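# Hand a hanger from right gripper to left gripper

## Task

The right gripper starts holding a hanger. Transfer it so that only the left gripper is closed on it and holds it firmly, lifted in the air, upright, above the table, clear of the rail and of everything else. At the end the second hanger must still hang on the rail, the rack must stand upright, and neither the rack nor that second hanger may be gripped. Tipping the rack more than a little fails the scene immediately, and a hanger held loosely does not count.

## Robot and tools

Robot: two arms, left_arm and right_arm, each ending in a two-finger gripper. The names are labels only; they do not match the sides of any camera image. The fingers point along the gripper's own +z axis and close along its y axis. The reported end_effector_position is the spot between the finger pads, just under 1 cm behind the tips.

World frame (used in all results): origin on the table top midway between the arms, +x out over the table, +z up, left_arm on the +y side. Positions are in metres, orientations as quaternions in w,x,y,z order. Printed hand positions may be somewhat wrong, especially when an arm reaches far.

The command row: every motion command uses a single row of 14 numbers, each between -1 and 1, covering both arms even if one stays still. Order: left_arm dx, dy, dz, rx, ry, rz, opening, then right_arm dx, dy, dz, rx, ry, rz, opening. The first six per arm are an offset, not a pose: a displacement expressed in that gripper's own axes (not world axes), measured from the gripper's pose at the start of the command. Scale: 1.0 equals 0.6 m for dx, dy, dz and 180 degrees of rotation; rx, ry, rz form one rotation vector. Opening is absolute, not an offset: +1 fully open (0.087 m), -1 closed.

execute_actions(actions): a list of actions run one after another. Each action is a table of at most 15 rows; each row lasts one 1/30 s control step, and if fewer than 15 rows are given the final row repeats until 15 steps pass. All rows in an action are offsets from the pose at the action's start, not from the previous row. For the first action in a call, the reference is the last pose reported in a result. An empty list just returns the current state and images.

move(target, speed, blocking): target is one 14-number row as above, with offsets taken from the pose in the latest result that showed one. Each gripper travels in a straight line toward its goal, both arms finishing together, over 0.5 to 10 s; longer paths are cut off at 10 s before arrival. Rotations take the shorter direction. speed is the peak path speed in m/s, 0.002 to 0.5, default 0.25; rotation is capped at twice that value in rad/s. Moves do not avoid obstacles or the other arm, grippers can lag, wander off the line, or exceed speed (notably near full arm extension). Faster contact strikes harder, and aiming further past a contact pushes harder. The opening is sent at the move's start. With blocking=false the call returns after 0.5 s while motion continues; poll with wait(0), and execute_actions or another move is refused until a result shows the move finished (or you call stop). The move's result adds a 'move:' line giving the outcome (done, off_target, moving, held, fault), active limits, and each gripper's distance to its goal. If only one arm is named, the other finished at rest near its goal. 'held' means a safety check blocked that arm's last step; limits=paced means the sent pose was clipped; limits=held means some steps were blocked, after which the arm may move much faster than speed.

wait(seconds): 0 to 10; the arms keep their last command, a running move continues, and the wait ends early if the move finishes.

stop(): brakes a running move; it needs stopping distance, more at high speed. Fingers continue to their target.

zoom_image(camera, region): enlarges part of a camera's latest image. region is [x0, y0, x1, y1] in pixels from the top-left corner, at most 504 by 504. Cameras: cam_head_left, cam_head_right, cam_high, cam_low, cam_left_wrist, cam_right_wrist, all 504x504; calibration data (intrinsics, distortion, world-to-camera transforms) is provided and may be slightly off.

finished_scene(scene): ends the current scene (give its number) after the robot holds the last command; irreversible, and its result reports success. Only call it once the hanger is securely in the left gripper alone and the goal is stable.

Controller behaviour: each control step clips the commanded pose to within 70 mm and 16 degrees of the measured pose; position beats orientation if both cannot be met. Large offsets need several actions; after an action the arm continues at most to its last clipped pose. Joint friction can leave the gripper up to about 31 mm short, and tiny commands may not move it. 'Hand target' lines show where each arm is being driven; 'pose unreachable' means the clearance check altered or blocked that arm's command. Step readings list positions at some steps, with HELD marking blocked steps. Joint ranges (rad): waist -2.618 to 3.054, shoulder 0 to 3.142, elbow 0 to 3.142, wrist pitch -1.571 to 1.571, wrist yaw -1.571 to 1.571, wrist roll -2.094 to 2.094.

Gripping: grip_measured is the measured opening on the command scale (the final Joint positions value gives metres), with a fixed per-gripper error near 1 mm. To hold something, keep commanding roughly 0.02 below grip_measured; less gives a lighter grip. Pads push up to about 20 N; closing fast can squeeze harder or even spring open. For the handover, close the left gripper on the hanger first, then open the right gripper and back it away.

To keep an idle arm still, send it the offset back to its desired pose in the first call of a reply, zeros afterwards, and always its proper opening. Time passes while you think, and the robot holds its last command meanwhile.

Avoid: tipping or bumping the rack, disturbing the other hanger, dropping the hanger, knocking anything off the table, arms colliding or pressing each other, slams and hard pushes. Loose objects may occasionally get a brief nudge. Holding loads heats motors: MOTOR HOT warns from 75 °C, at 90 °C that arm stops for 10 s, at 100 °C it goes limp and falls; FAULT lines report such stops. Torque readings are noisy and offset, and nonzero even without contact.

Each tool is called after ">>>" in YAML: its name, and indented under it one key for each argument.

## Session

>>> execute_actions:
  actions: []

Scene clock: 0.00 s.
left_arm: end_effector_position=(+0.3765, +0.2429, +0.3552) grip_measured=+1.000 end_effector_quat_wxyz=(+0.700, +0.024, +0.713, -0.025) | right_arm: end_effector_position=(+0.3073, +0.0191, +0.4107) grip_measured=-0.848 end_effector_quat_wxyz=(+0.663, -0.148, +0.721, +0.133)
Joint positions: left_arm=[-0.005  1.063  1.051 -0.006 -0.012 -0.002  0.087] | right_arm=[ 0.912  1.373  1.549 -0.272  0.496  0.042  0.007]
Joint velocities: left_arm=[ 0.007  0.007 -0.002 -0.066  0.022 -0.007  0.   ] | right_arm=[-0.007 -0.007 -0.002  0.051  0.037  0.037  0.   ]
Joint torques (N m, as the arm reports them, + toward a larger angle): no reading
Hand target (left_arm): +0.376, +0.243, +0.355; +0.700, +0.024, +0.713, -0.025
Hand target (right_arm): +0.308, +0.019, +0.412; +0.665, -0.147, +0.720, +0.135

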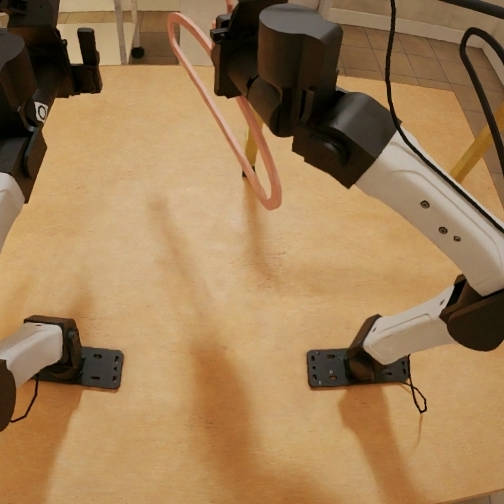

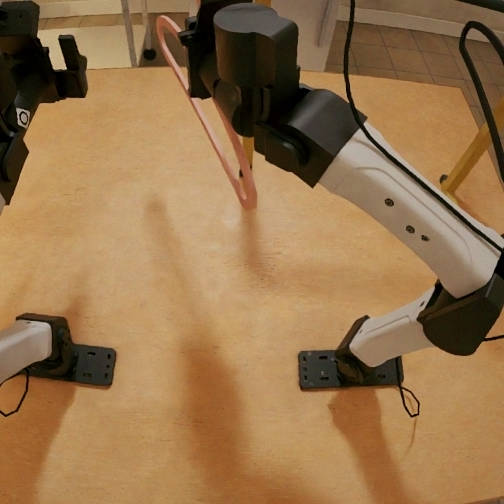

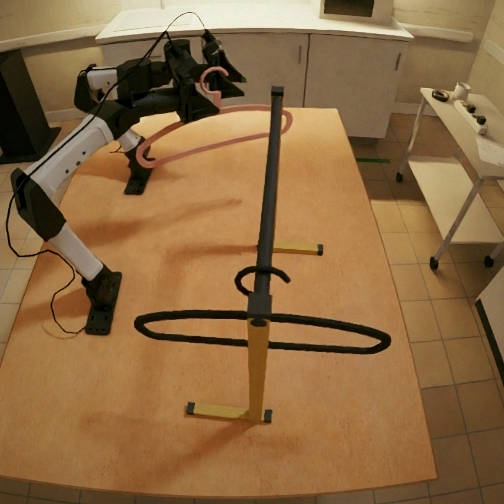

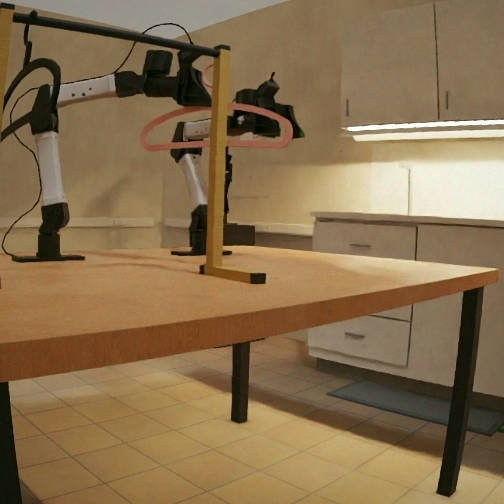

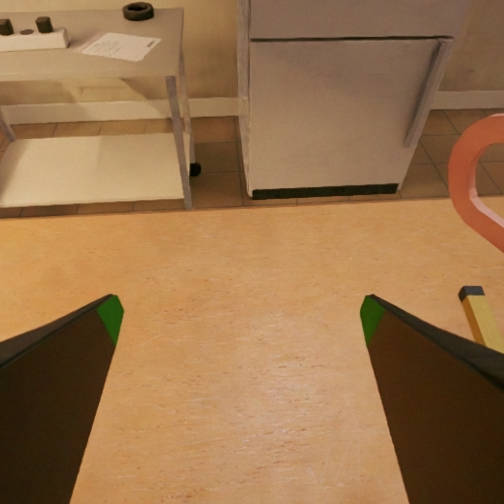

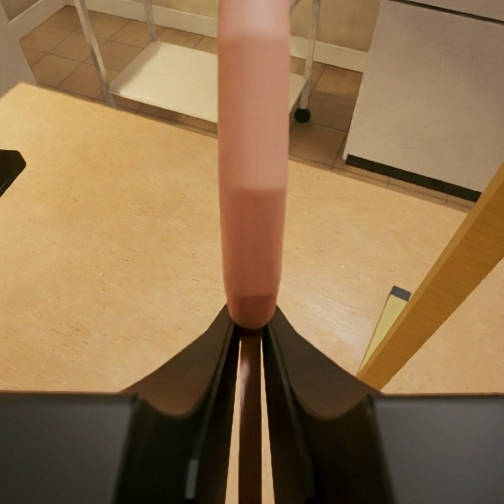

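>>> move:
  target: [-0.075,-0.215,-0.11,-0.1,0.493,-0.1,1, 0.14,0.144,-0.095,0,0,0,-0.9]
  speed: 0.15

Scene clock: 40.10 s.
left_arm: end_effector_position=(+0.3073, +0.1150, +0.3940) grip_measured=+1.000 end_effector_quat_wxyz=(+0.323, -0.160, +0.908, -0.215) | right_arm: end_effector_position=(+0.2182, +0.0797, +0.3244) grip_measured=-0.848 end_effector_quat_wxyz=(+0.655, -0.162, +0.728, +0.125)
Joint positions: left_arm=[-0.291  1.744  2.535 -1.565  0.031 -0.73   0.087] | right_arm=[ 1.294  1.353  1.22  -0.04   0.866  0.103  0.007]
Joint velocities: left_arm=[ 0.012 -0.002  0.012  0.022 -0.007 -0.095  0.   ] | right_arm=[-0.007  0.002 -0.012  0.007 -0.022  0.066  0.   ]
Joint torques (N m, as the arm reports them, + toward a larger angle): left_arm=[ 0.93 -7.62  4.07  1.95  0.06 -0.03] | right_arm=[ 0.94 -7.83  6.01  2.35  0.28 -0.06]
Hand target (left_arm): +0.301, +0.118, +0.400; +0.324, -0.165, +0.905, -0.222
Hand target (right_arm): +0.215, +0.074, +0.332; +0.661, -0.148, +0.723, +0.134
Off the commanded pose (left_arm): 0.010 m, 47 deg; orientation clipped at the last step of the last action.
Off the commanded pose (right_arm): 0.010 m, 2 deg.
joint sent to its limit (left arm) — the command would take joint 4 (wrist pitch) past its lower limit, so that joint was sent only as far as its limit.
move: off_target (left_arm); limits=paced
camera_calibration (this result's frames):
cam_left_wrist: T_world_to_cam=[[0.13405, -0.860089, 0.492217, -0.142059], [-0.981985, -0.0485398, 0.182616, 0.259985], [-0.133174, -0.50783, -0.851101, 0.571538], [0, 0, 0, 1]] pos_world=[0.350458, 0.18068, 0.508883]
cam_right_wrist: T_world_to_cam=[[0.408702, -0.911524, 0.0456707, -0.0353229], [-0.756328, -0.366275, -0.542042, 0.387492], [0.510813, 0.186992, -0.839109, 0.280822], [0, 0, 0, 1]] pos_world=[0.16406, 0.0572193, 0.447291]

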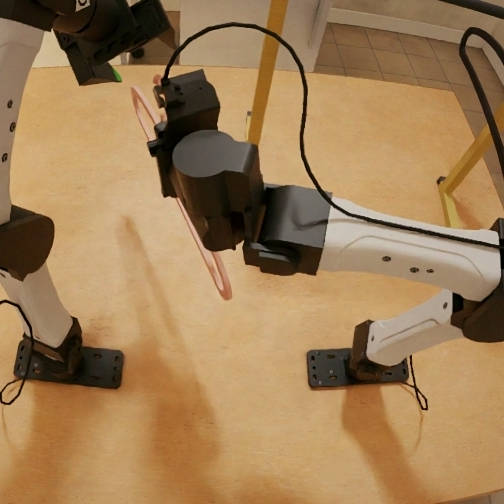

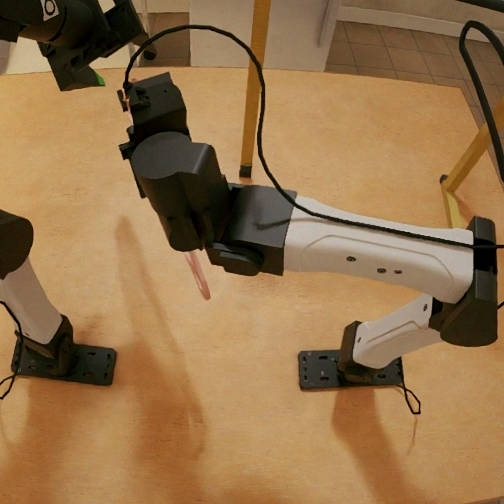

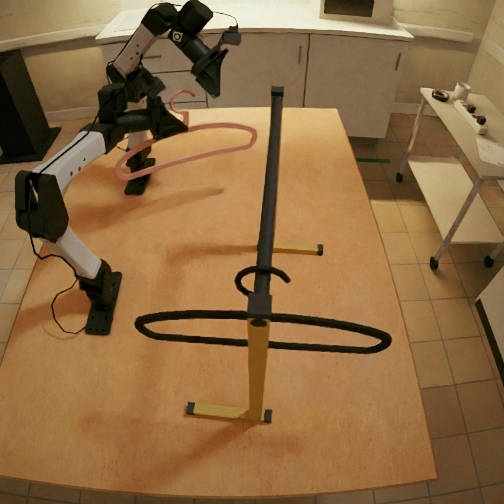

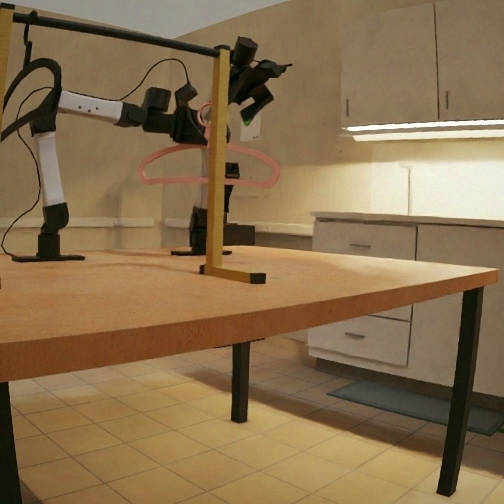

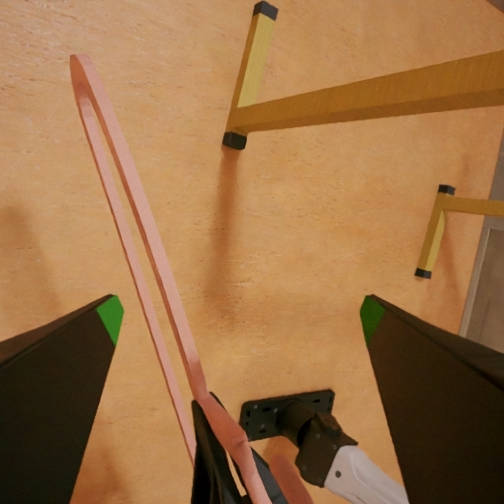

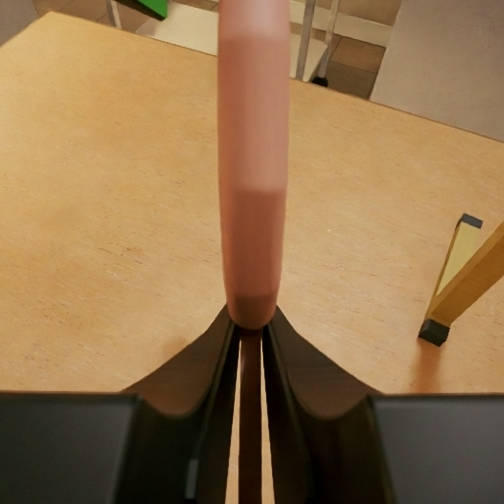

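>>> move:
  target: [0.095,0.118,0.166,-0.179,0.179,-0.016,1, 0.183,0,0.015,0,0,0,-0.9]
  speed: 0.12

Scene clock: 60.13 s.
left_arm: end_effector_position=(+0.3193, +0.1174, +0.2732) grip_measured=+1.000 end_effector_quat_wxyz=(+0.155, -0.190, +0.963, -0.115) | right_arm: end_effector_position=(+0.2158, +0.0718, +0.2272) grip_measured=-0.848 end_effector_quat_wxyz=(+0.658, -0.157, +0.725, +0.131)
Joint positions: left_arm=[-0.269  1.843  2.224 -1.566  0.037 -0.743  0.087] | right_arm=[1.294 1.353 0.817 0.38  0.866 0.103 0.007]
Joint velocities: left_arm=[-0.007 -0.022  0.007 -0.007 -0.022 -0.037  0.   ] | right_arm=[-0.007 -0.012 -0.007  0.022  0.081 -0.022 -0.001]
Joint torques (N m, as the arm reports them, + toward a larger angle): left_arm=[ 1.01 -7.22  3.59  1.27 -0.07 -0.05] | right_arm=[ 0.7  -3.74  5.93  2.36  0.17 -0.09]
Hand target (left_arm): +0.319, +0.122, +0.260; +0.134, -0.200, +0.966, -0.099
Hand target (right_arm): +0.215, +0.075, +0.215; +0.654, -0.162, +0.728, +0.125
Off the commanded pose (left_arm): 0.014 m, 22 deg; orientation clipped at the last step of the last action.
Off the commanded pose (right_arm): 0.013 m, 1 deg.
joint sent to its limit (left arm) — the command would take joint 4 (wrist pitch) past its lower limit, so that joint was sent only as far as its limit.
move: off_target (left_arm, right_arm); limits=paced
camera_calibration (this result's frames):
cam_left_wrist: T_world_to_cam=[[0.314658, -0.905344, 0.285206, -0.0779658], [-0.838311, -0.124121, 0.530876, 0.161871], [-0.445225, -0.406136, -0.798015, 0.544739], [0, 0, 0, 1]] pos_world=[0.402762, 0.170744, 0.371014]
cam_right_wrist: T_world_to_cam=[[0.408506, -0.912181, 0.0323841, -0.0340119], [-0.753587, -0.357076, -0.551909, 0.331123], [0.515004, 0.201054, -0.833275, 0.198702], [0, 0, 0, 1]] pos_world=[0.161092, 0.0472614, 0.349425]

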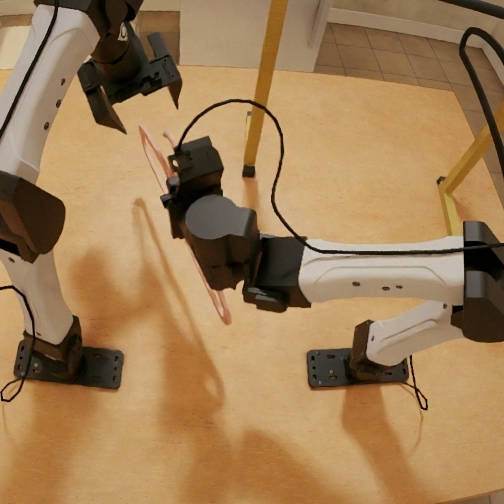

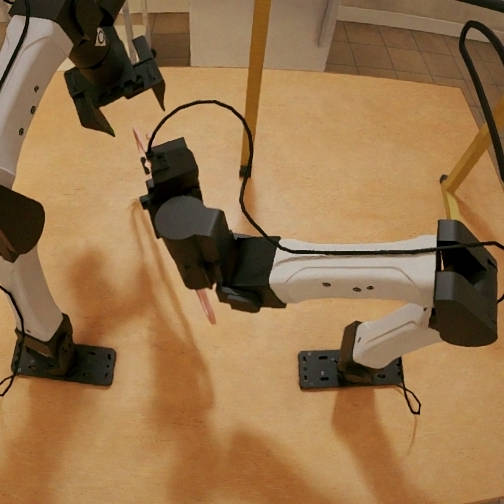

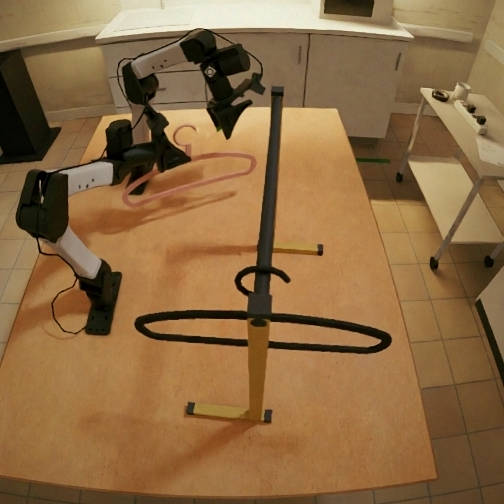

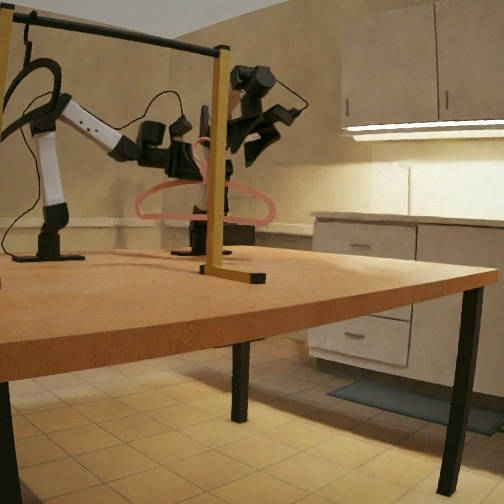

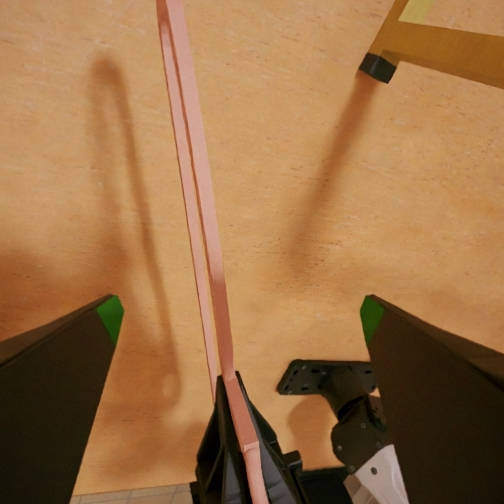

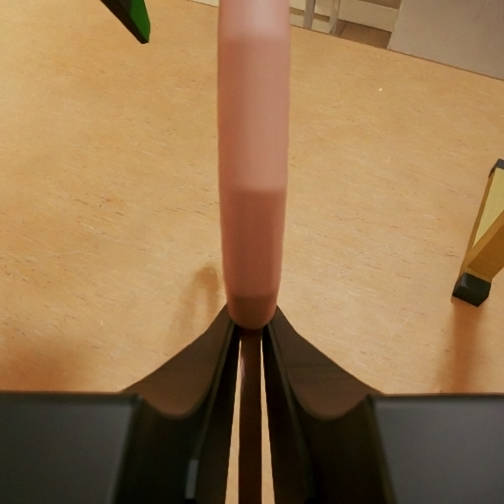

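>>> move:
  target: [0.03,0.033,0.105,-0.088,0.088,0,1, 0,0,0,0,0,0,-0.9]
  speed: 0.08

Scene clock: 74.00 s.
left_arm: end_effector_position=(+0.3222, +0.1163, +0.2175) grip_measured=+1.000 end_effector_quat_wxyz=(+0.077, -0.195, +0.975, -0.068) | right_arm: end_effector_position=(+0.2157, +0.0715, +0.2263) grip_measured=-0.848 end_effector_quat_wxyz=(+0.657, -0.158, +0.726, +0.129)
Joint positions: left_arm=[-0.269  1.941  2.141 -1.567  0.037 -0.744  0.087] | right_arm=[1.294 1.353 0.817 0.375 0.866 0.103 0.007]
Joint velocities: left_arm=[-0.017  0.017 -0.017  0.051 -0.066 -0.022  0.   ] | right_arm=[-0.007  0.002 -0.007 -0.007 -0.051 -0.007  0.001]
Joint torques (N m, as the arm reports them, + toward a larger angle): left_arm=[-0.31 -8.06  3.87  0.88 -0.05 -0.01] | right_arm=[ 0.39 -5.75  6.95  2.15  0.14 -0.11]
Hand target (left_arm): +0.318, +0.117, +0.205; +0.056, -0.195, +0.978, -0.053
Hand target (right_arm): +0.216, +0.072, +0.227; +0.658, -0.157, +0.725, +0.131
Off the commanded pose (left_arm): 0.013 m, 12 deg.
Off the commanded pose (right_arm): 0.001 m, 0 deg.
joint sent to its limit (left arm) — the command would take joint 4 (wrist pitch) past its lower limit, so that joint was sent only as far as its limit.
move: off_target (left_arm)
camera_calibration (this result's frames):
cam_left_wrist: T_world_to_cam=[[0.354314, -0.919377, 0.170905, -0.0502022], [-0.73579, -0.161297, 0.657721, 0.137364], [-0.577127, -0.358789, -0.733618, 0.524151], [0, 0, 0, 1]] pos_world=[0.42136, 0.164061, 0.302759]
cam_right_wrist: T_world_to_cam=[[0.408555, -0.912018, 0.0361402, -0.0351216], [-0.754367, -0.359693, -0.549138, 0.330157], [0.513823, 0.19709, -0.83495, 0.198987], [0, 0, 0, 1]] pos_world=[0.161165, 0.0475052, 0.348715]

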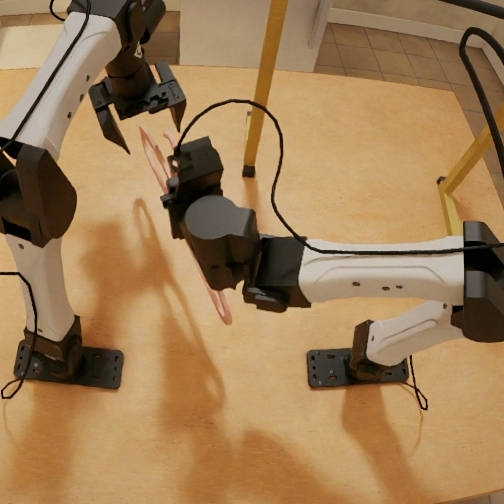

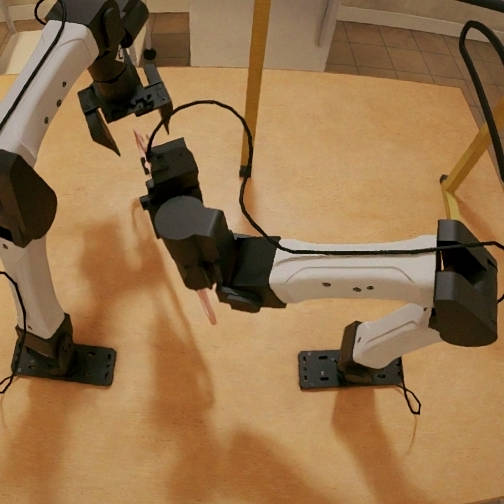

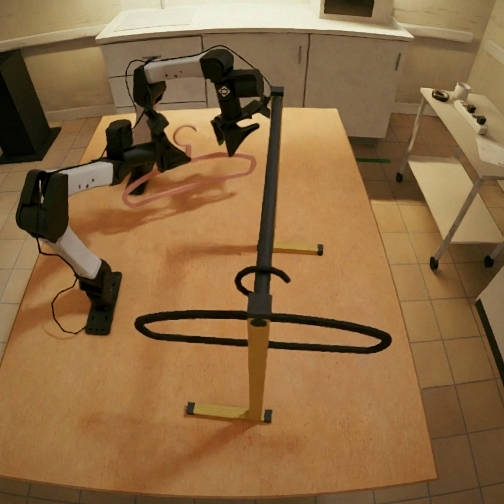

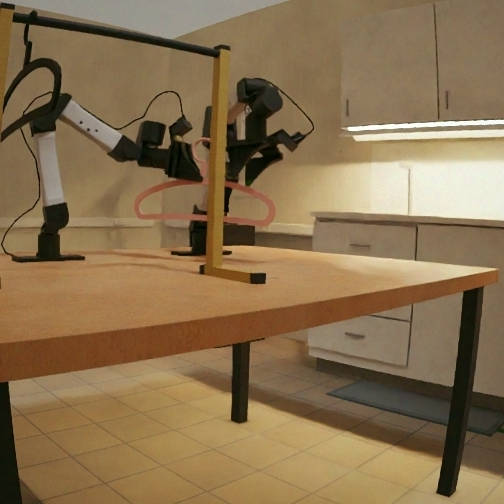

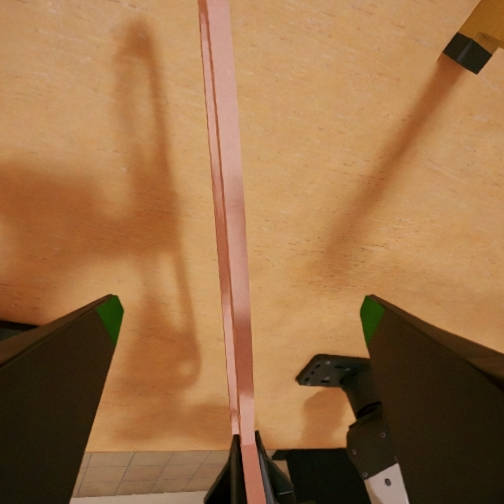

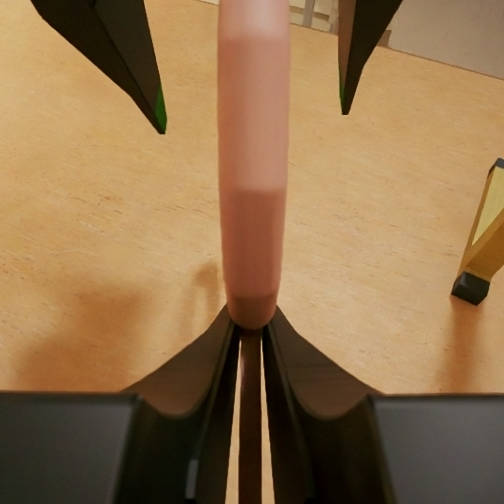

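>>> move:
  target: [0.04,0.012,0.085,-0.04,0.04,0,1, 0,0,0,0,0,0,-0.9]
  speed: 0.06

>>> zoom_image:
  camera: "cam_low"
  region: [120,60,320,260]

>>> zoom_image:
  camera: "cam_high"
  region: [100,40,300,240]

Scene clock: 81.30 s.
left_arm: end_effector_position=(+0.3076, +0.1092, +0.1762) grip_measured=+1.000 end_effector_quat_wxyz=(+0.015, -0.193, +0.981, -0.031) | right_arm: end_effector_position=(+0.2156, +0.0712, +0.2254) grip_measured=-0.848 end_effector_quat_wxyz=(+0.656, -0.159, +0.727, +0.128)
Joint positions: left_arm=[-0.301  1.989  2.036 -1.558  0.035 -0.768  0.087] | right_arm=[1.294 1.353 0.817 0.37  0.866 0.103 0.007]
Joint velocities: left_arm=[ 0.012  0.007  0.012 -0.037  0.007  0.007  0.   ] | right_arm=[-0.002  0.002  0.002 -0.022  0.007  0.007 -0.001]
Joint torques (N m, as the arm reports them, + toward a larger angle): left_arm=[-0.74 -8.75  4.07  0.78 -0.13 -0.02] | right_arm=[ 0.39 -5.75  6.95  2.15  0.15 -0.11]
Hand target (left_arm): +0.306, +0.108, +0.164; +0.004, -0.193, +0.981, -0.019
Hand target (right_arm): +0.216, +0.072, +0.226; +0.657, -0.158, +0.726, +0.129
Off the commanded pose (left_arm): 0.013 m, 2 deg.
Off the commanded pose (right_arm): 0.001 m, 0 deg.
move: off_target (left_arm)
camera_calibration (this result's frames):
cam_left_wrist: T_world_to_cam=[[0.364182, -0.928308, 0.0749425, -0.029676], [-0.64147, -0.191686, 0.742814, 0.111959], [-0.675194, -0.318593, -0.66529, 0.496588], [0, 0, 0, 1]] pos_world=[0.417919, 0.152122, 0.249435]
cam_right_wrist: T_world_to_cam=[[0.408605, -0.911852, 0.0396066, -0.0361448], [-0.755083, -0.362096, -0.546568, 0.329262], [0.51273, 0.193424, -0.836478, 0.199244], [0, 0, 0, 1]] pos_world=[0.161231, 0.0477273, 0.348059]

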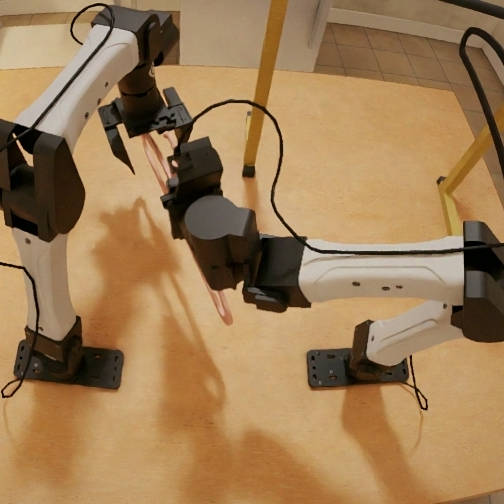

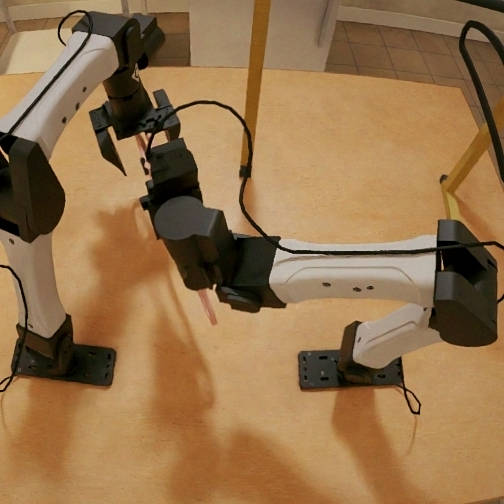

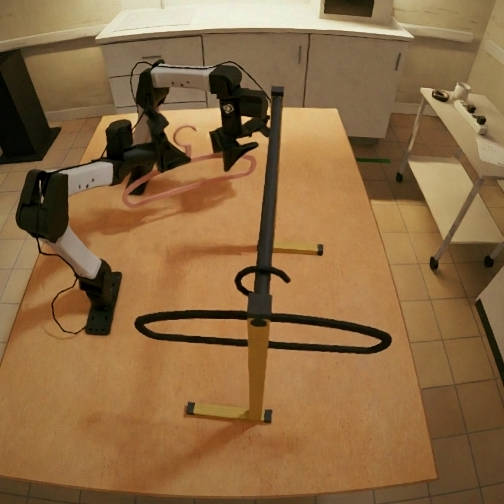

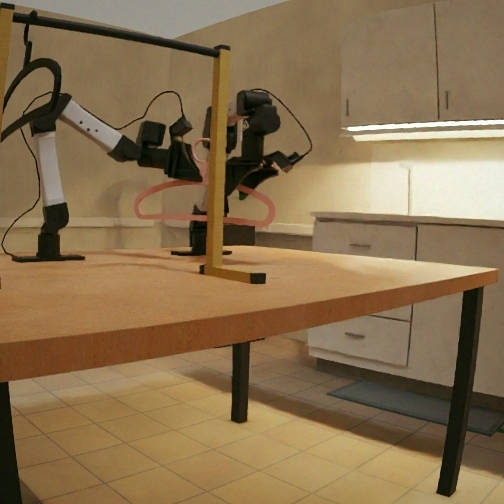

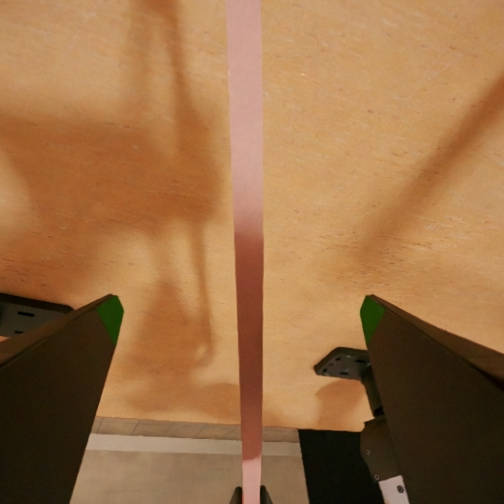

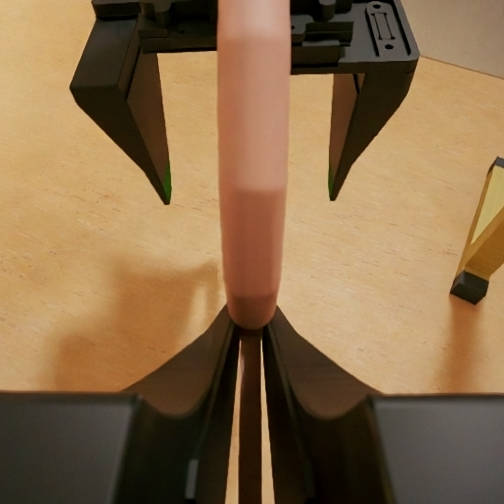

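Region (120, 60, 320, 260) of cam_low's 504x504 image, scaled by 2.520, with more detail than that image has.

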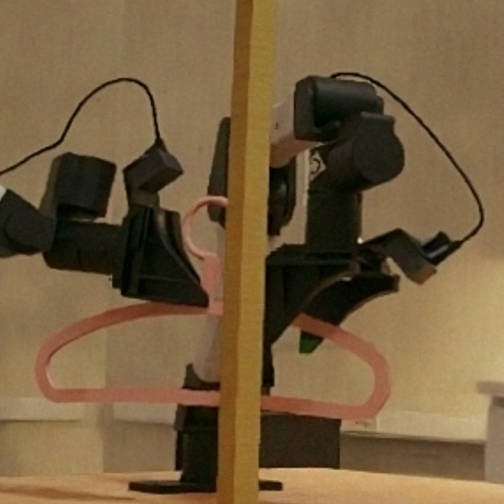

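Region (100, 40, 300, 240) of cam_high's 504x504 image, scaled by 2.520, with more detail than that image has.

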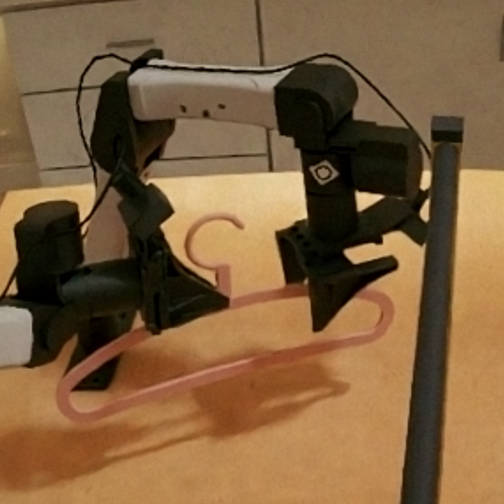

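>>> move:
  target: [0.075,0,-0.01,0,0,0,1, 0,0,0,0,0,0,-0.9]
  speed: 0.06

>>> execute_actions:
  actions:
    - [[0,0,0,0,0,0,-0.5, 0,0,0,0,0,0,-0.9]]
    - [[0,0,0,0,0,0,-0.7, 0,0,0,0,0,0,-0.9]]
    - [[0,0,0,0,0,0,-0.8, 0,0,0,0,0,0,-0.9]]
    - [[0,0,0,0,0,0,-0.9, 0,0,0,0,0,0,-0.9]]
    - [[0,0,0,0,0,0,-0.9, 0,0,0,0,0,0,-0.9]]

>>> zoom_image:
  camera: "cam_high"
  region: [100,40,300,240]

>>> zoom_image:
  camera: "cam_low"
  region: [120,60,320,260]

Scene clock: 90.80 s.
left_arm: end_effector_position=(+0.2688, +0.0925, +0.1830) grip_measured=+1.000 end_effector_quat_wxyz=(+0.013, -0.191, +0.981, -0.032) | right_arm: end_effector_position=(+0.2155, +0.0709, +0.2246) grip_measured=-0.848 end_effector_quat_wxyz=(+0.655, -0.161, +0.727, +0.126)
Joint positions: left_arm=[-0.385  1.871  1.899 -1.539  0.035 -0.849  0.087] | right_arm=[1.294 1.353 0.817 0.366 0.866 0.103 0.007]
Joint velocities: left_arm=[ 0.002  0.002 -0.032 -0.037  0.037 -0.051  0.   ] | right_arm=[-0.002  0.002 -0.007 -0.037  0.007  0.051  0.   ]
Joint torques (N m, as the arm reports them, + toward a larger angle): left_arm=[ -0.55 -10.36   3.95   0.79  -0.1   -0.03] | right_arm=[ 0.38 -5.76  6.96  2.15  0.15 -0.11]
Hand target (left_arm): +0.266, +0.093, +0.182; +0.016, -0.193, +0.981, -0.030
Hand target (right_arm): +0.216, +0.071, +0.225; +0.656, -0.159, +0.727, +0.128
Off the commanded pose (left_arm): 0.004 m, 0 deg.
Off the commanded pose (right_arm): 0.001 m, 0 deg.
move: done
camera_calibration (this result's frames):
cam_left_wrist: T_world_to_cam=[[0.361133, -0.929367, 0.0765465, -0.0309781], [-0.639055, -0.186871, 0.746115, 0.077161], [-0.67911, -0.318364, -0.661402, 0.469933], [0, 0, 0, 1]] pos_world=[0.379634, 0.135239, 0.255615]
cam_right_wrist: T_world_to_cam=[[0.408659, -0.91167, 0.0430721, -0.037167], [-0.755796, -0.364488, -0.543986, 0.328365], [0.511635, 0.189751, -0.837988, 0.199496], [0, 0, 0, 1]] pos_world=[0.161296, 0.0479465, 0.347402]

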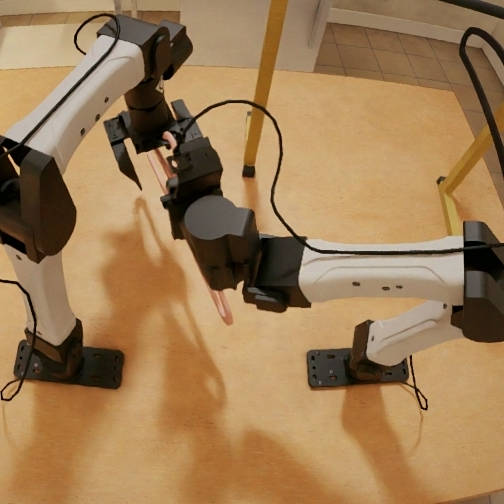

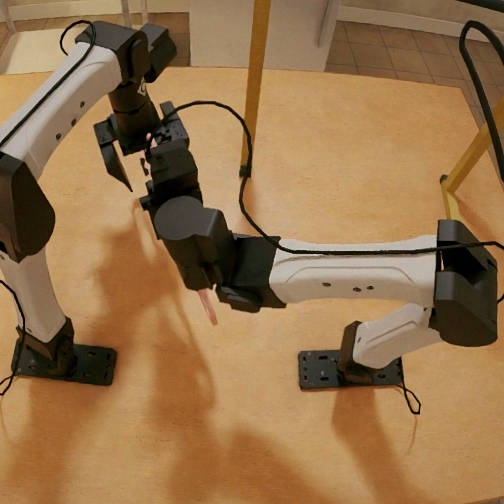

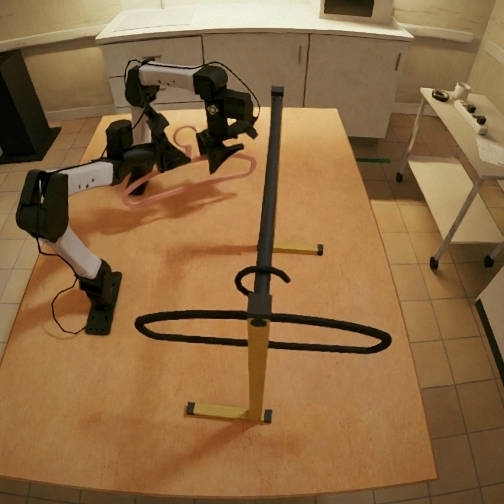

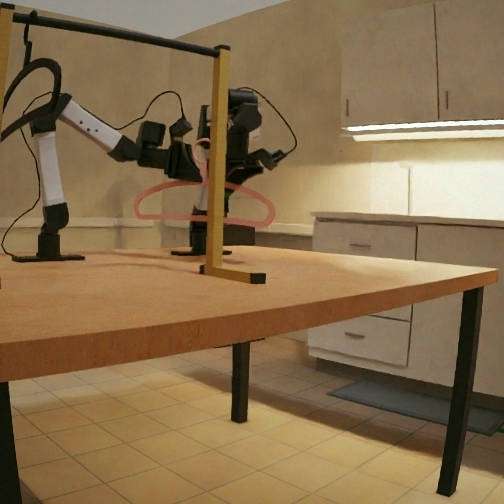

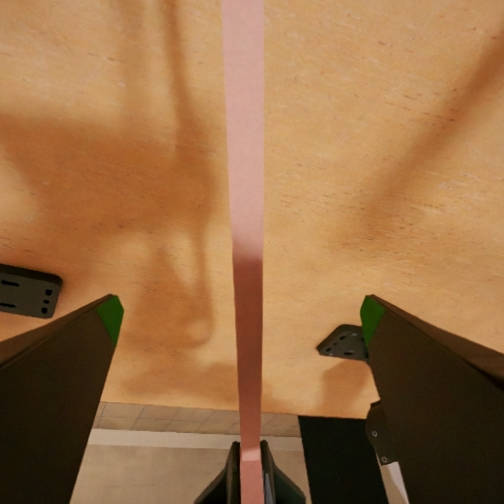

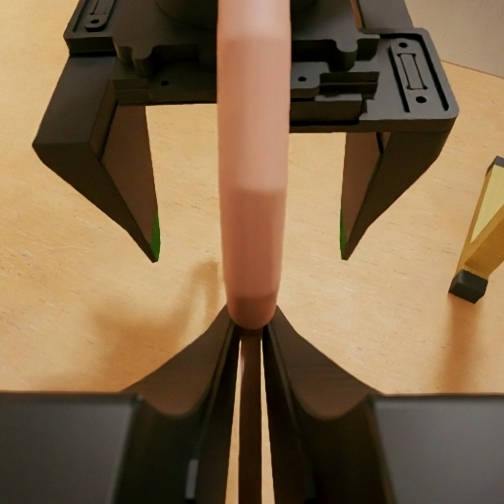

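Scene clock: 93.30 s.
left_arm: end_effector_position=(+0.2693, +0.0913, +0.1831) grip_measured=-0.876 end_effector_quat_wxyz=(+0.013, -0.195, +0.980, -0.034) | right_arm: end_effector_position=(+0.2147, +0.0716, +0.2228) grip_measured=-0.848 end_effector_quat_wxyz=(+0.652, -0.166, +0.729, +0.126)
Joint positions: left_arm=[-0.385  1.871  1.899 -1.536  0.039 -0.856  0.005] | right_arm=[1.294 1.353 0.817 0.357 0.858 0.103 0.007]
Joint velocities: left_arm=[ 0.017  0.007 -0.012  0.095  0.037  0.051 -0.001] | right_arm=[ 0.017  0.022 -0.002 -0.022  0.037  0.007 -0.   ]
Joint torques (N m, as the arm reports them, + toward a larger angle): left_arm=[ 0.13 -9.16  5.42  0.64 -0.02  0.05] | right_arm=[ 0.39 -5.75  6.96  2.11  0.15 -0.11]
Hand target (left_arm): +0.269, +0.091, +0.183; +0.013, -0.194, +0.980, -0.034
Hand target (right_arm): +0.215, +0.072, +0.223; +0.652, -0.166, +0.729, +0.126
Off the commanded pose (left_arm): 0.000 m, 0 deg.
Off the commanded pose (right_arm): 0.000 m, 0 deg.
Step readings (end_effector_position; steps 1 to 15: 1st action; 16 to 30: 2nd action; 31 to 45: 3rd action; 46 to 60: 4th action; 61 to 75: 5th action):
0: left_arm (+0.2688, +0.0925, +0.1830) | right_arm (+0.2155, +0.0709, +0.2246)
1: left_arm (+0.2688, +0.0925, +0.1830) | right_arm (+0.2155, +0.0709, +0.2245)
2: left_arm (+0.2688, +0.0925, +0.1830) | right_arm (+0.2155, +0.0708, +0.2244)
4: left_arm (+0.2688, +0.0925, +0.1830) | right_arm (+0.2155, +0.0707, +0.2241)
8: left_arm (+0.2688, +0.0925, +0.1830) | right_arm (+0.2154, +0.0706, +0.2239)
15: left_arm (+0.2688, +0.0925, +0.1830) | right_arm (+0.2154, +0.0706, +0.2238)
16: left_arm (+0.2688, +0.0925, +0.1830) | right_arm (+0.2154, +0.0705, +0.2237)
17: left_arm (+0.2688, +0.0925, +0.1830) | right_arm (+0.2154, +0.0705, +0.2236)
19: left_arm (+0.2688, +0.0925, +0.1830) | right_arm (+0.2154, +0.0704, +0.2234)
23: left_arm (+0.2688, +0.0925, +0.1830) | right_arm (+0.2153, +0.0703, +0.2231)
30: left_arm (+0.2688, +0.0925, +0.1830) | right_arm (+0.2153, +0.0703, +0.2230)
31: left_arm (+0.2689, +0.0924, +0.1830) | right_arm (+0.2153, +0.0703, +0.2229)
32: left_arm (+0.2689, +0.0924, +0.1830) | right_arm (+0.2152, +0.0704, +0.2229)
34: left_arm (+0.2689, +0.0924, +0.1830) | right_arm (+0.2152, +0.0706, +0.2229)
38: left_arm (+0.2689, +0.0924, +0.1830) | right_arm (+0.2151, +0.0706, +0.2229)
45: left_arm (+0.2689, +0.0924, +0.1830) | right_arm (+0.2151, +0.0706, +0.2229)
46: left_arm (+0.2691, +0.0921, +0.1830) | right_arm (+0.2150, +0.0710, +0.2228)
47: left_arm (+0.2693, +0.0914, +0.1831) | right_arm (+0.2147, +0.0716, +0.2228)
49: left_arm (+0.2693, +0.0913, +0.1831) | right_arm (+0.2147, +0.0716, +0.2228)
53: left_arm (+0.2693, +0.0913, +0.1831) | right_arm (+0.2147, +0.0716, +0.2228)
60: left_arm (+0.2693, +0.0913, +0.1831) | right_arm (+0.2147, +0.0716, +0.2228)
61: left_arm (+0.2693, +0.0913, +0.1831) | right_arm (+0.2147, +0.0716, +0.2228)
62: left_arm (+0.2693, +0.0913, +0.1831) | right_arm (+0.2147, +0.0716, +0.2228)
64: left_arm (+0.2693, +0.0913, +0.1831) | right_arm (+0.2147, +0.0716, +0.2228)
68: left_arm (+0.2693, +0.0913, +0.1831) | right_arm (+0.2147, +0.0716, +0.2228)
75: end_effector_position above
camera_calibration (this result's frames):
cam_left_wrist: T_world_to_cam=[[0.366871, -0.926701, 0.0814347, -0.0349409], [-0.63837, -0.187112, 0.746641, 0.076894], [-0.676676, -0.325906, -0.660223, 0.469783], [0, 0, 0, 1]] pos_world=[0.379796, 0.135113, 0.255595]
cam_right_wrist: T_world_to_cam=[[0.41633, -0.907912, 0.0486414, -0.0392821], [-0.755009, -0.375032, -0.537878, 0.326197], [0.506588, 0.18721, -0.841618, 0.200318], [0, 0, 0, 1]] pos_world=[0.161158, 0.0491682, 0.345956]

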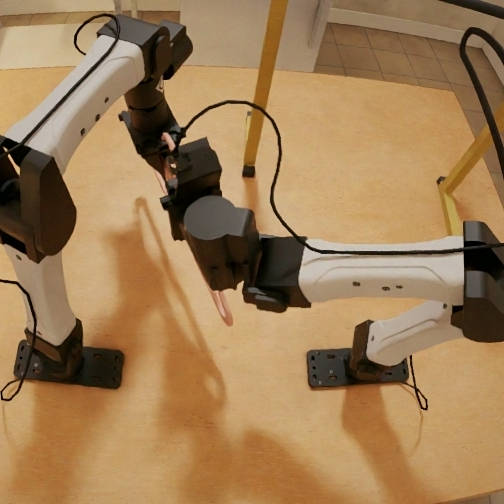

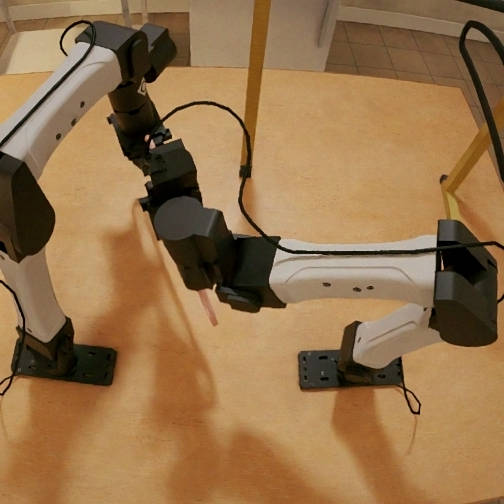

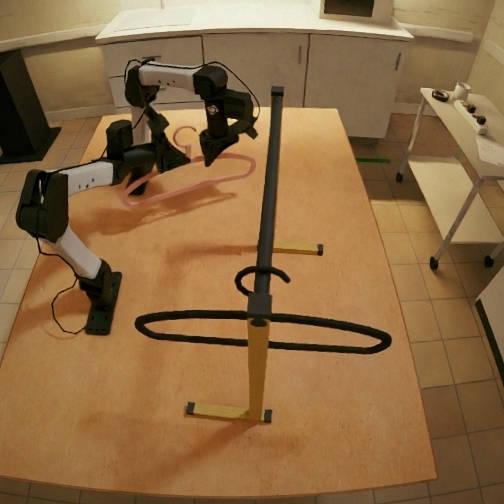

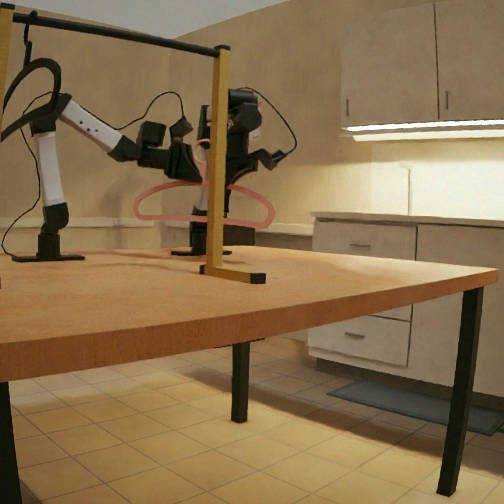

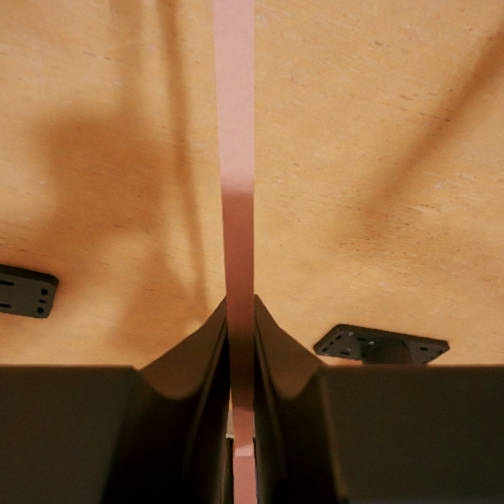

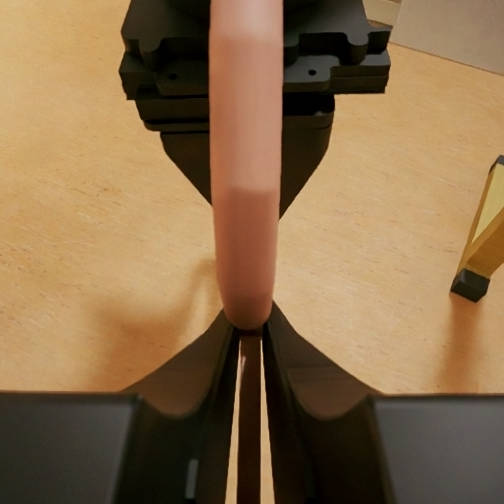

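Region (100, 40, 300, 240) of cam_high's 504x504 image, scaled by 2.520, with more detail than that image has.

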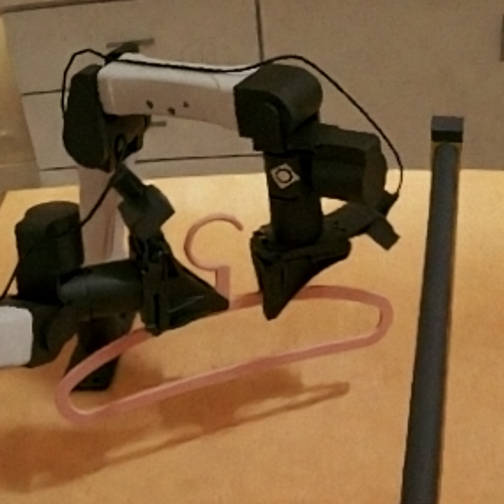

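Region (120, 60, 320, 260) of cam_low's 504x504 image, scaled by 2.520, with more detail than that image has.

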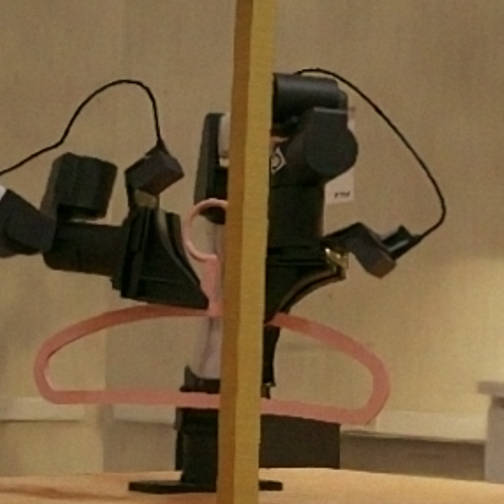

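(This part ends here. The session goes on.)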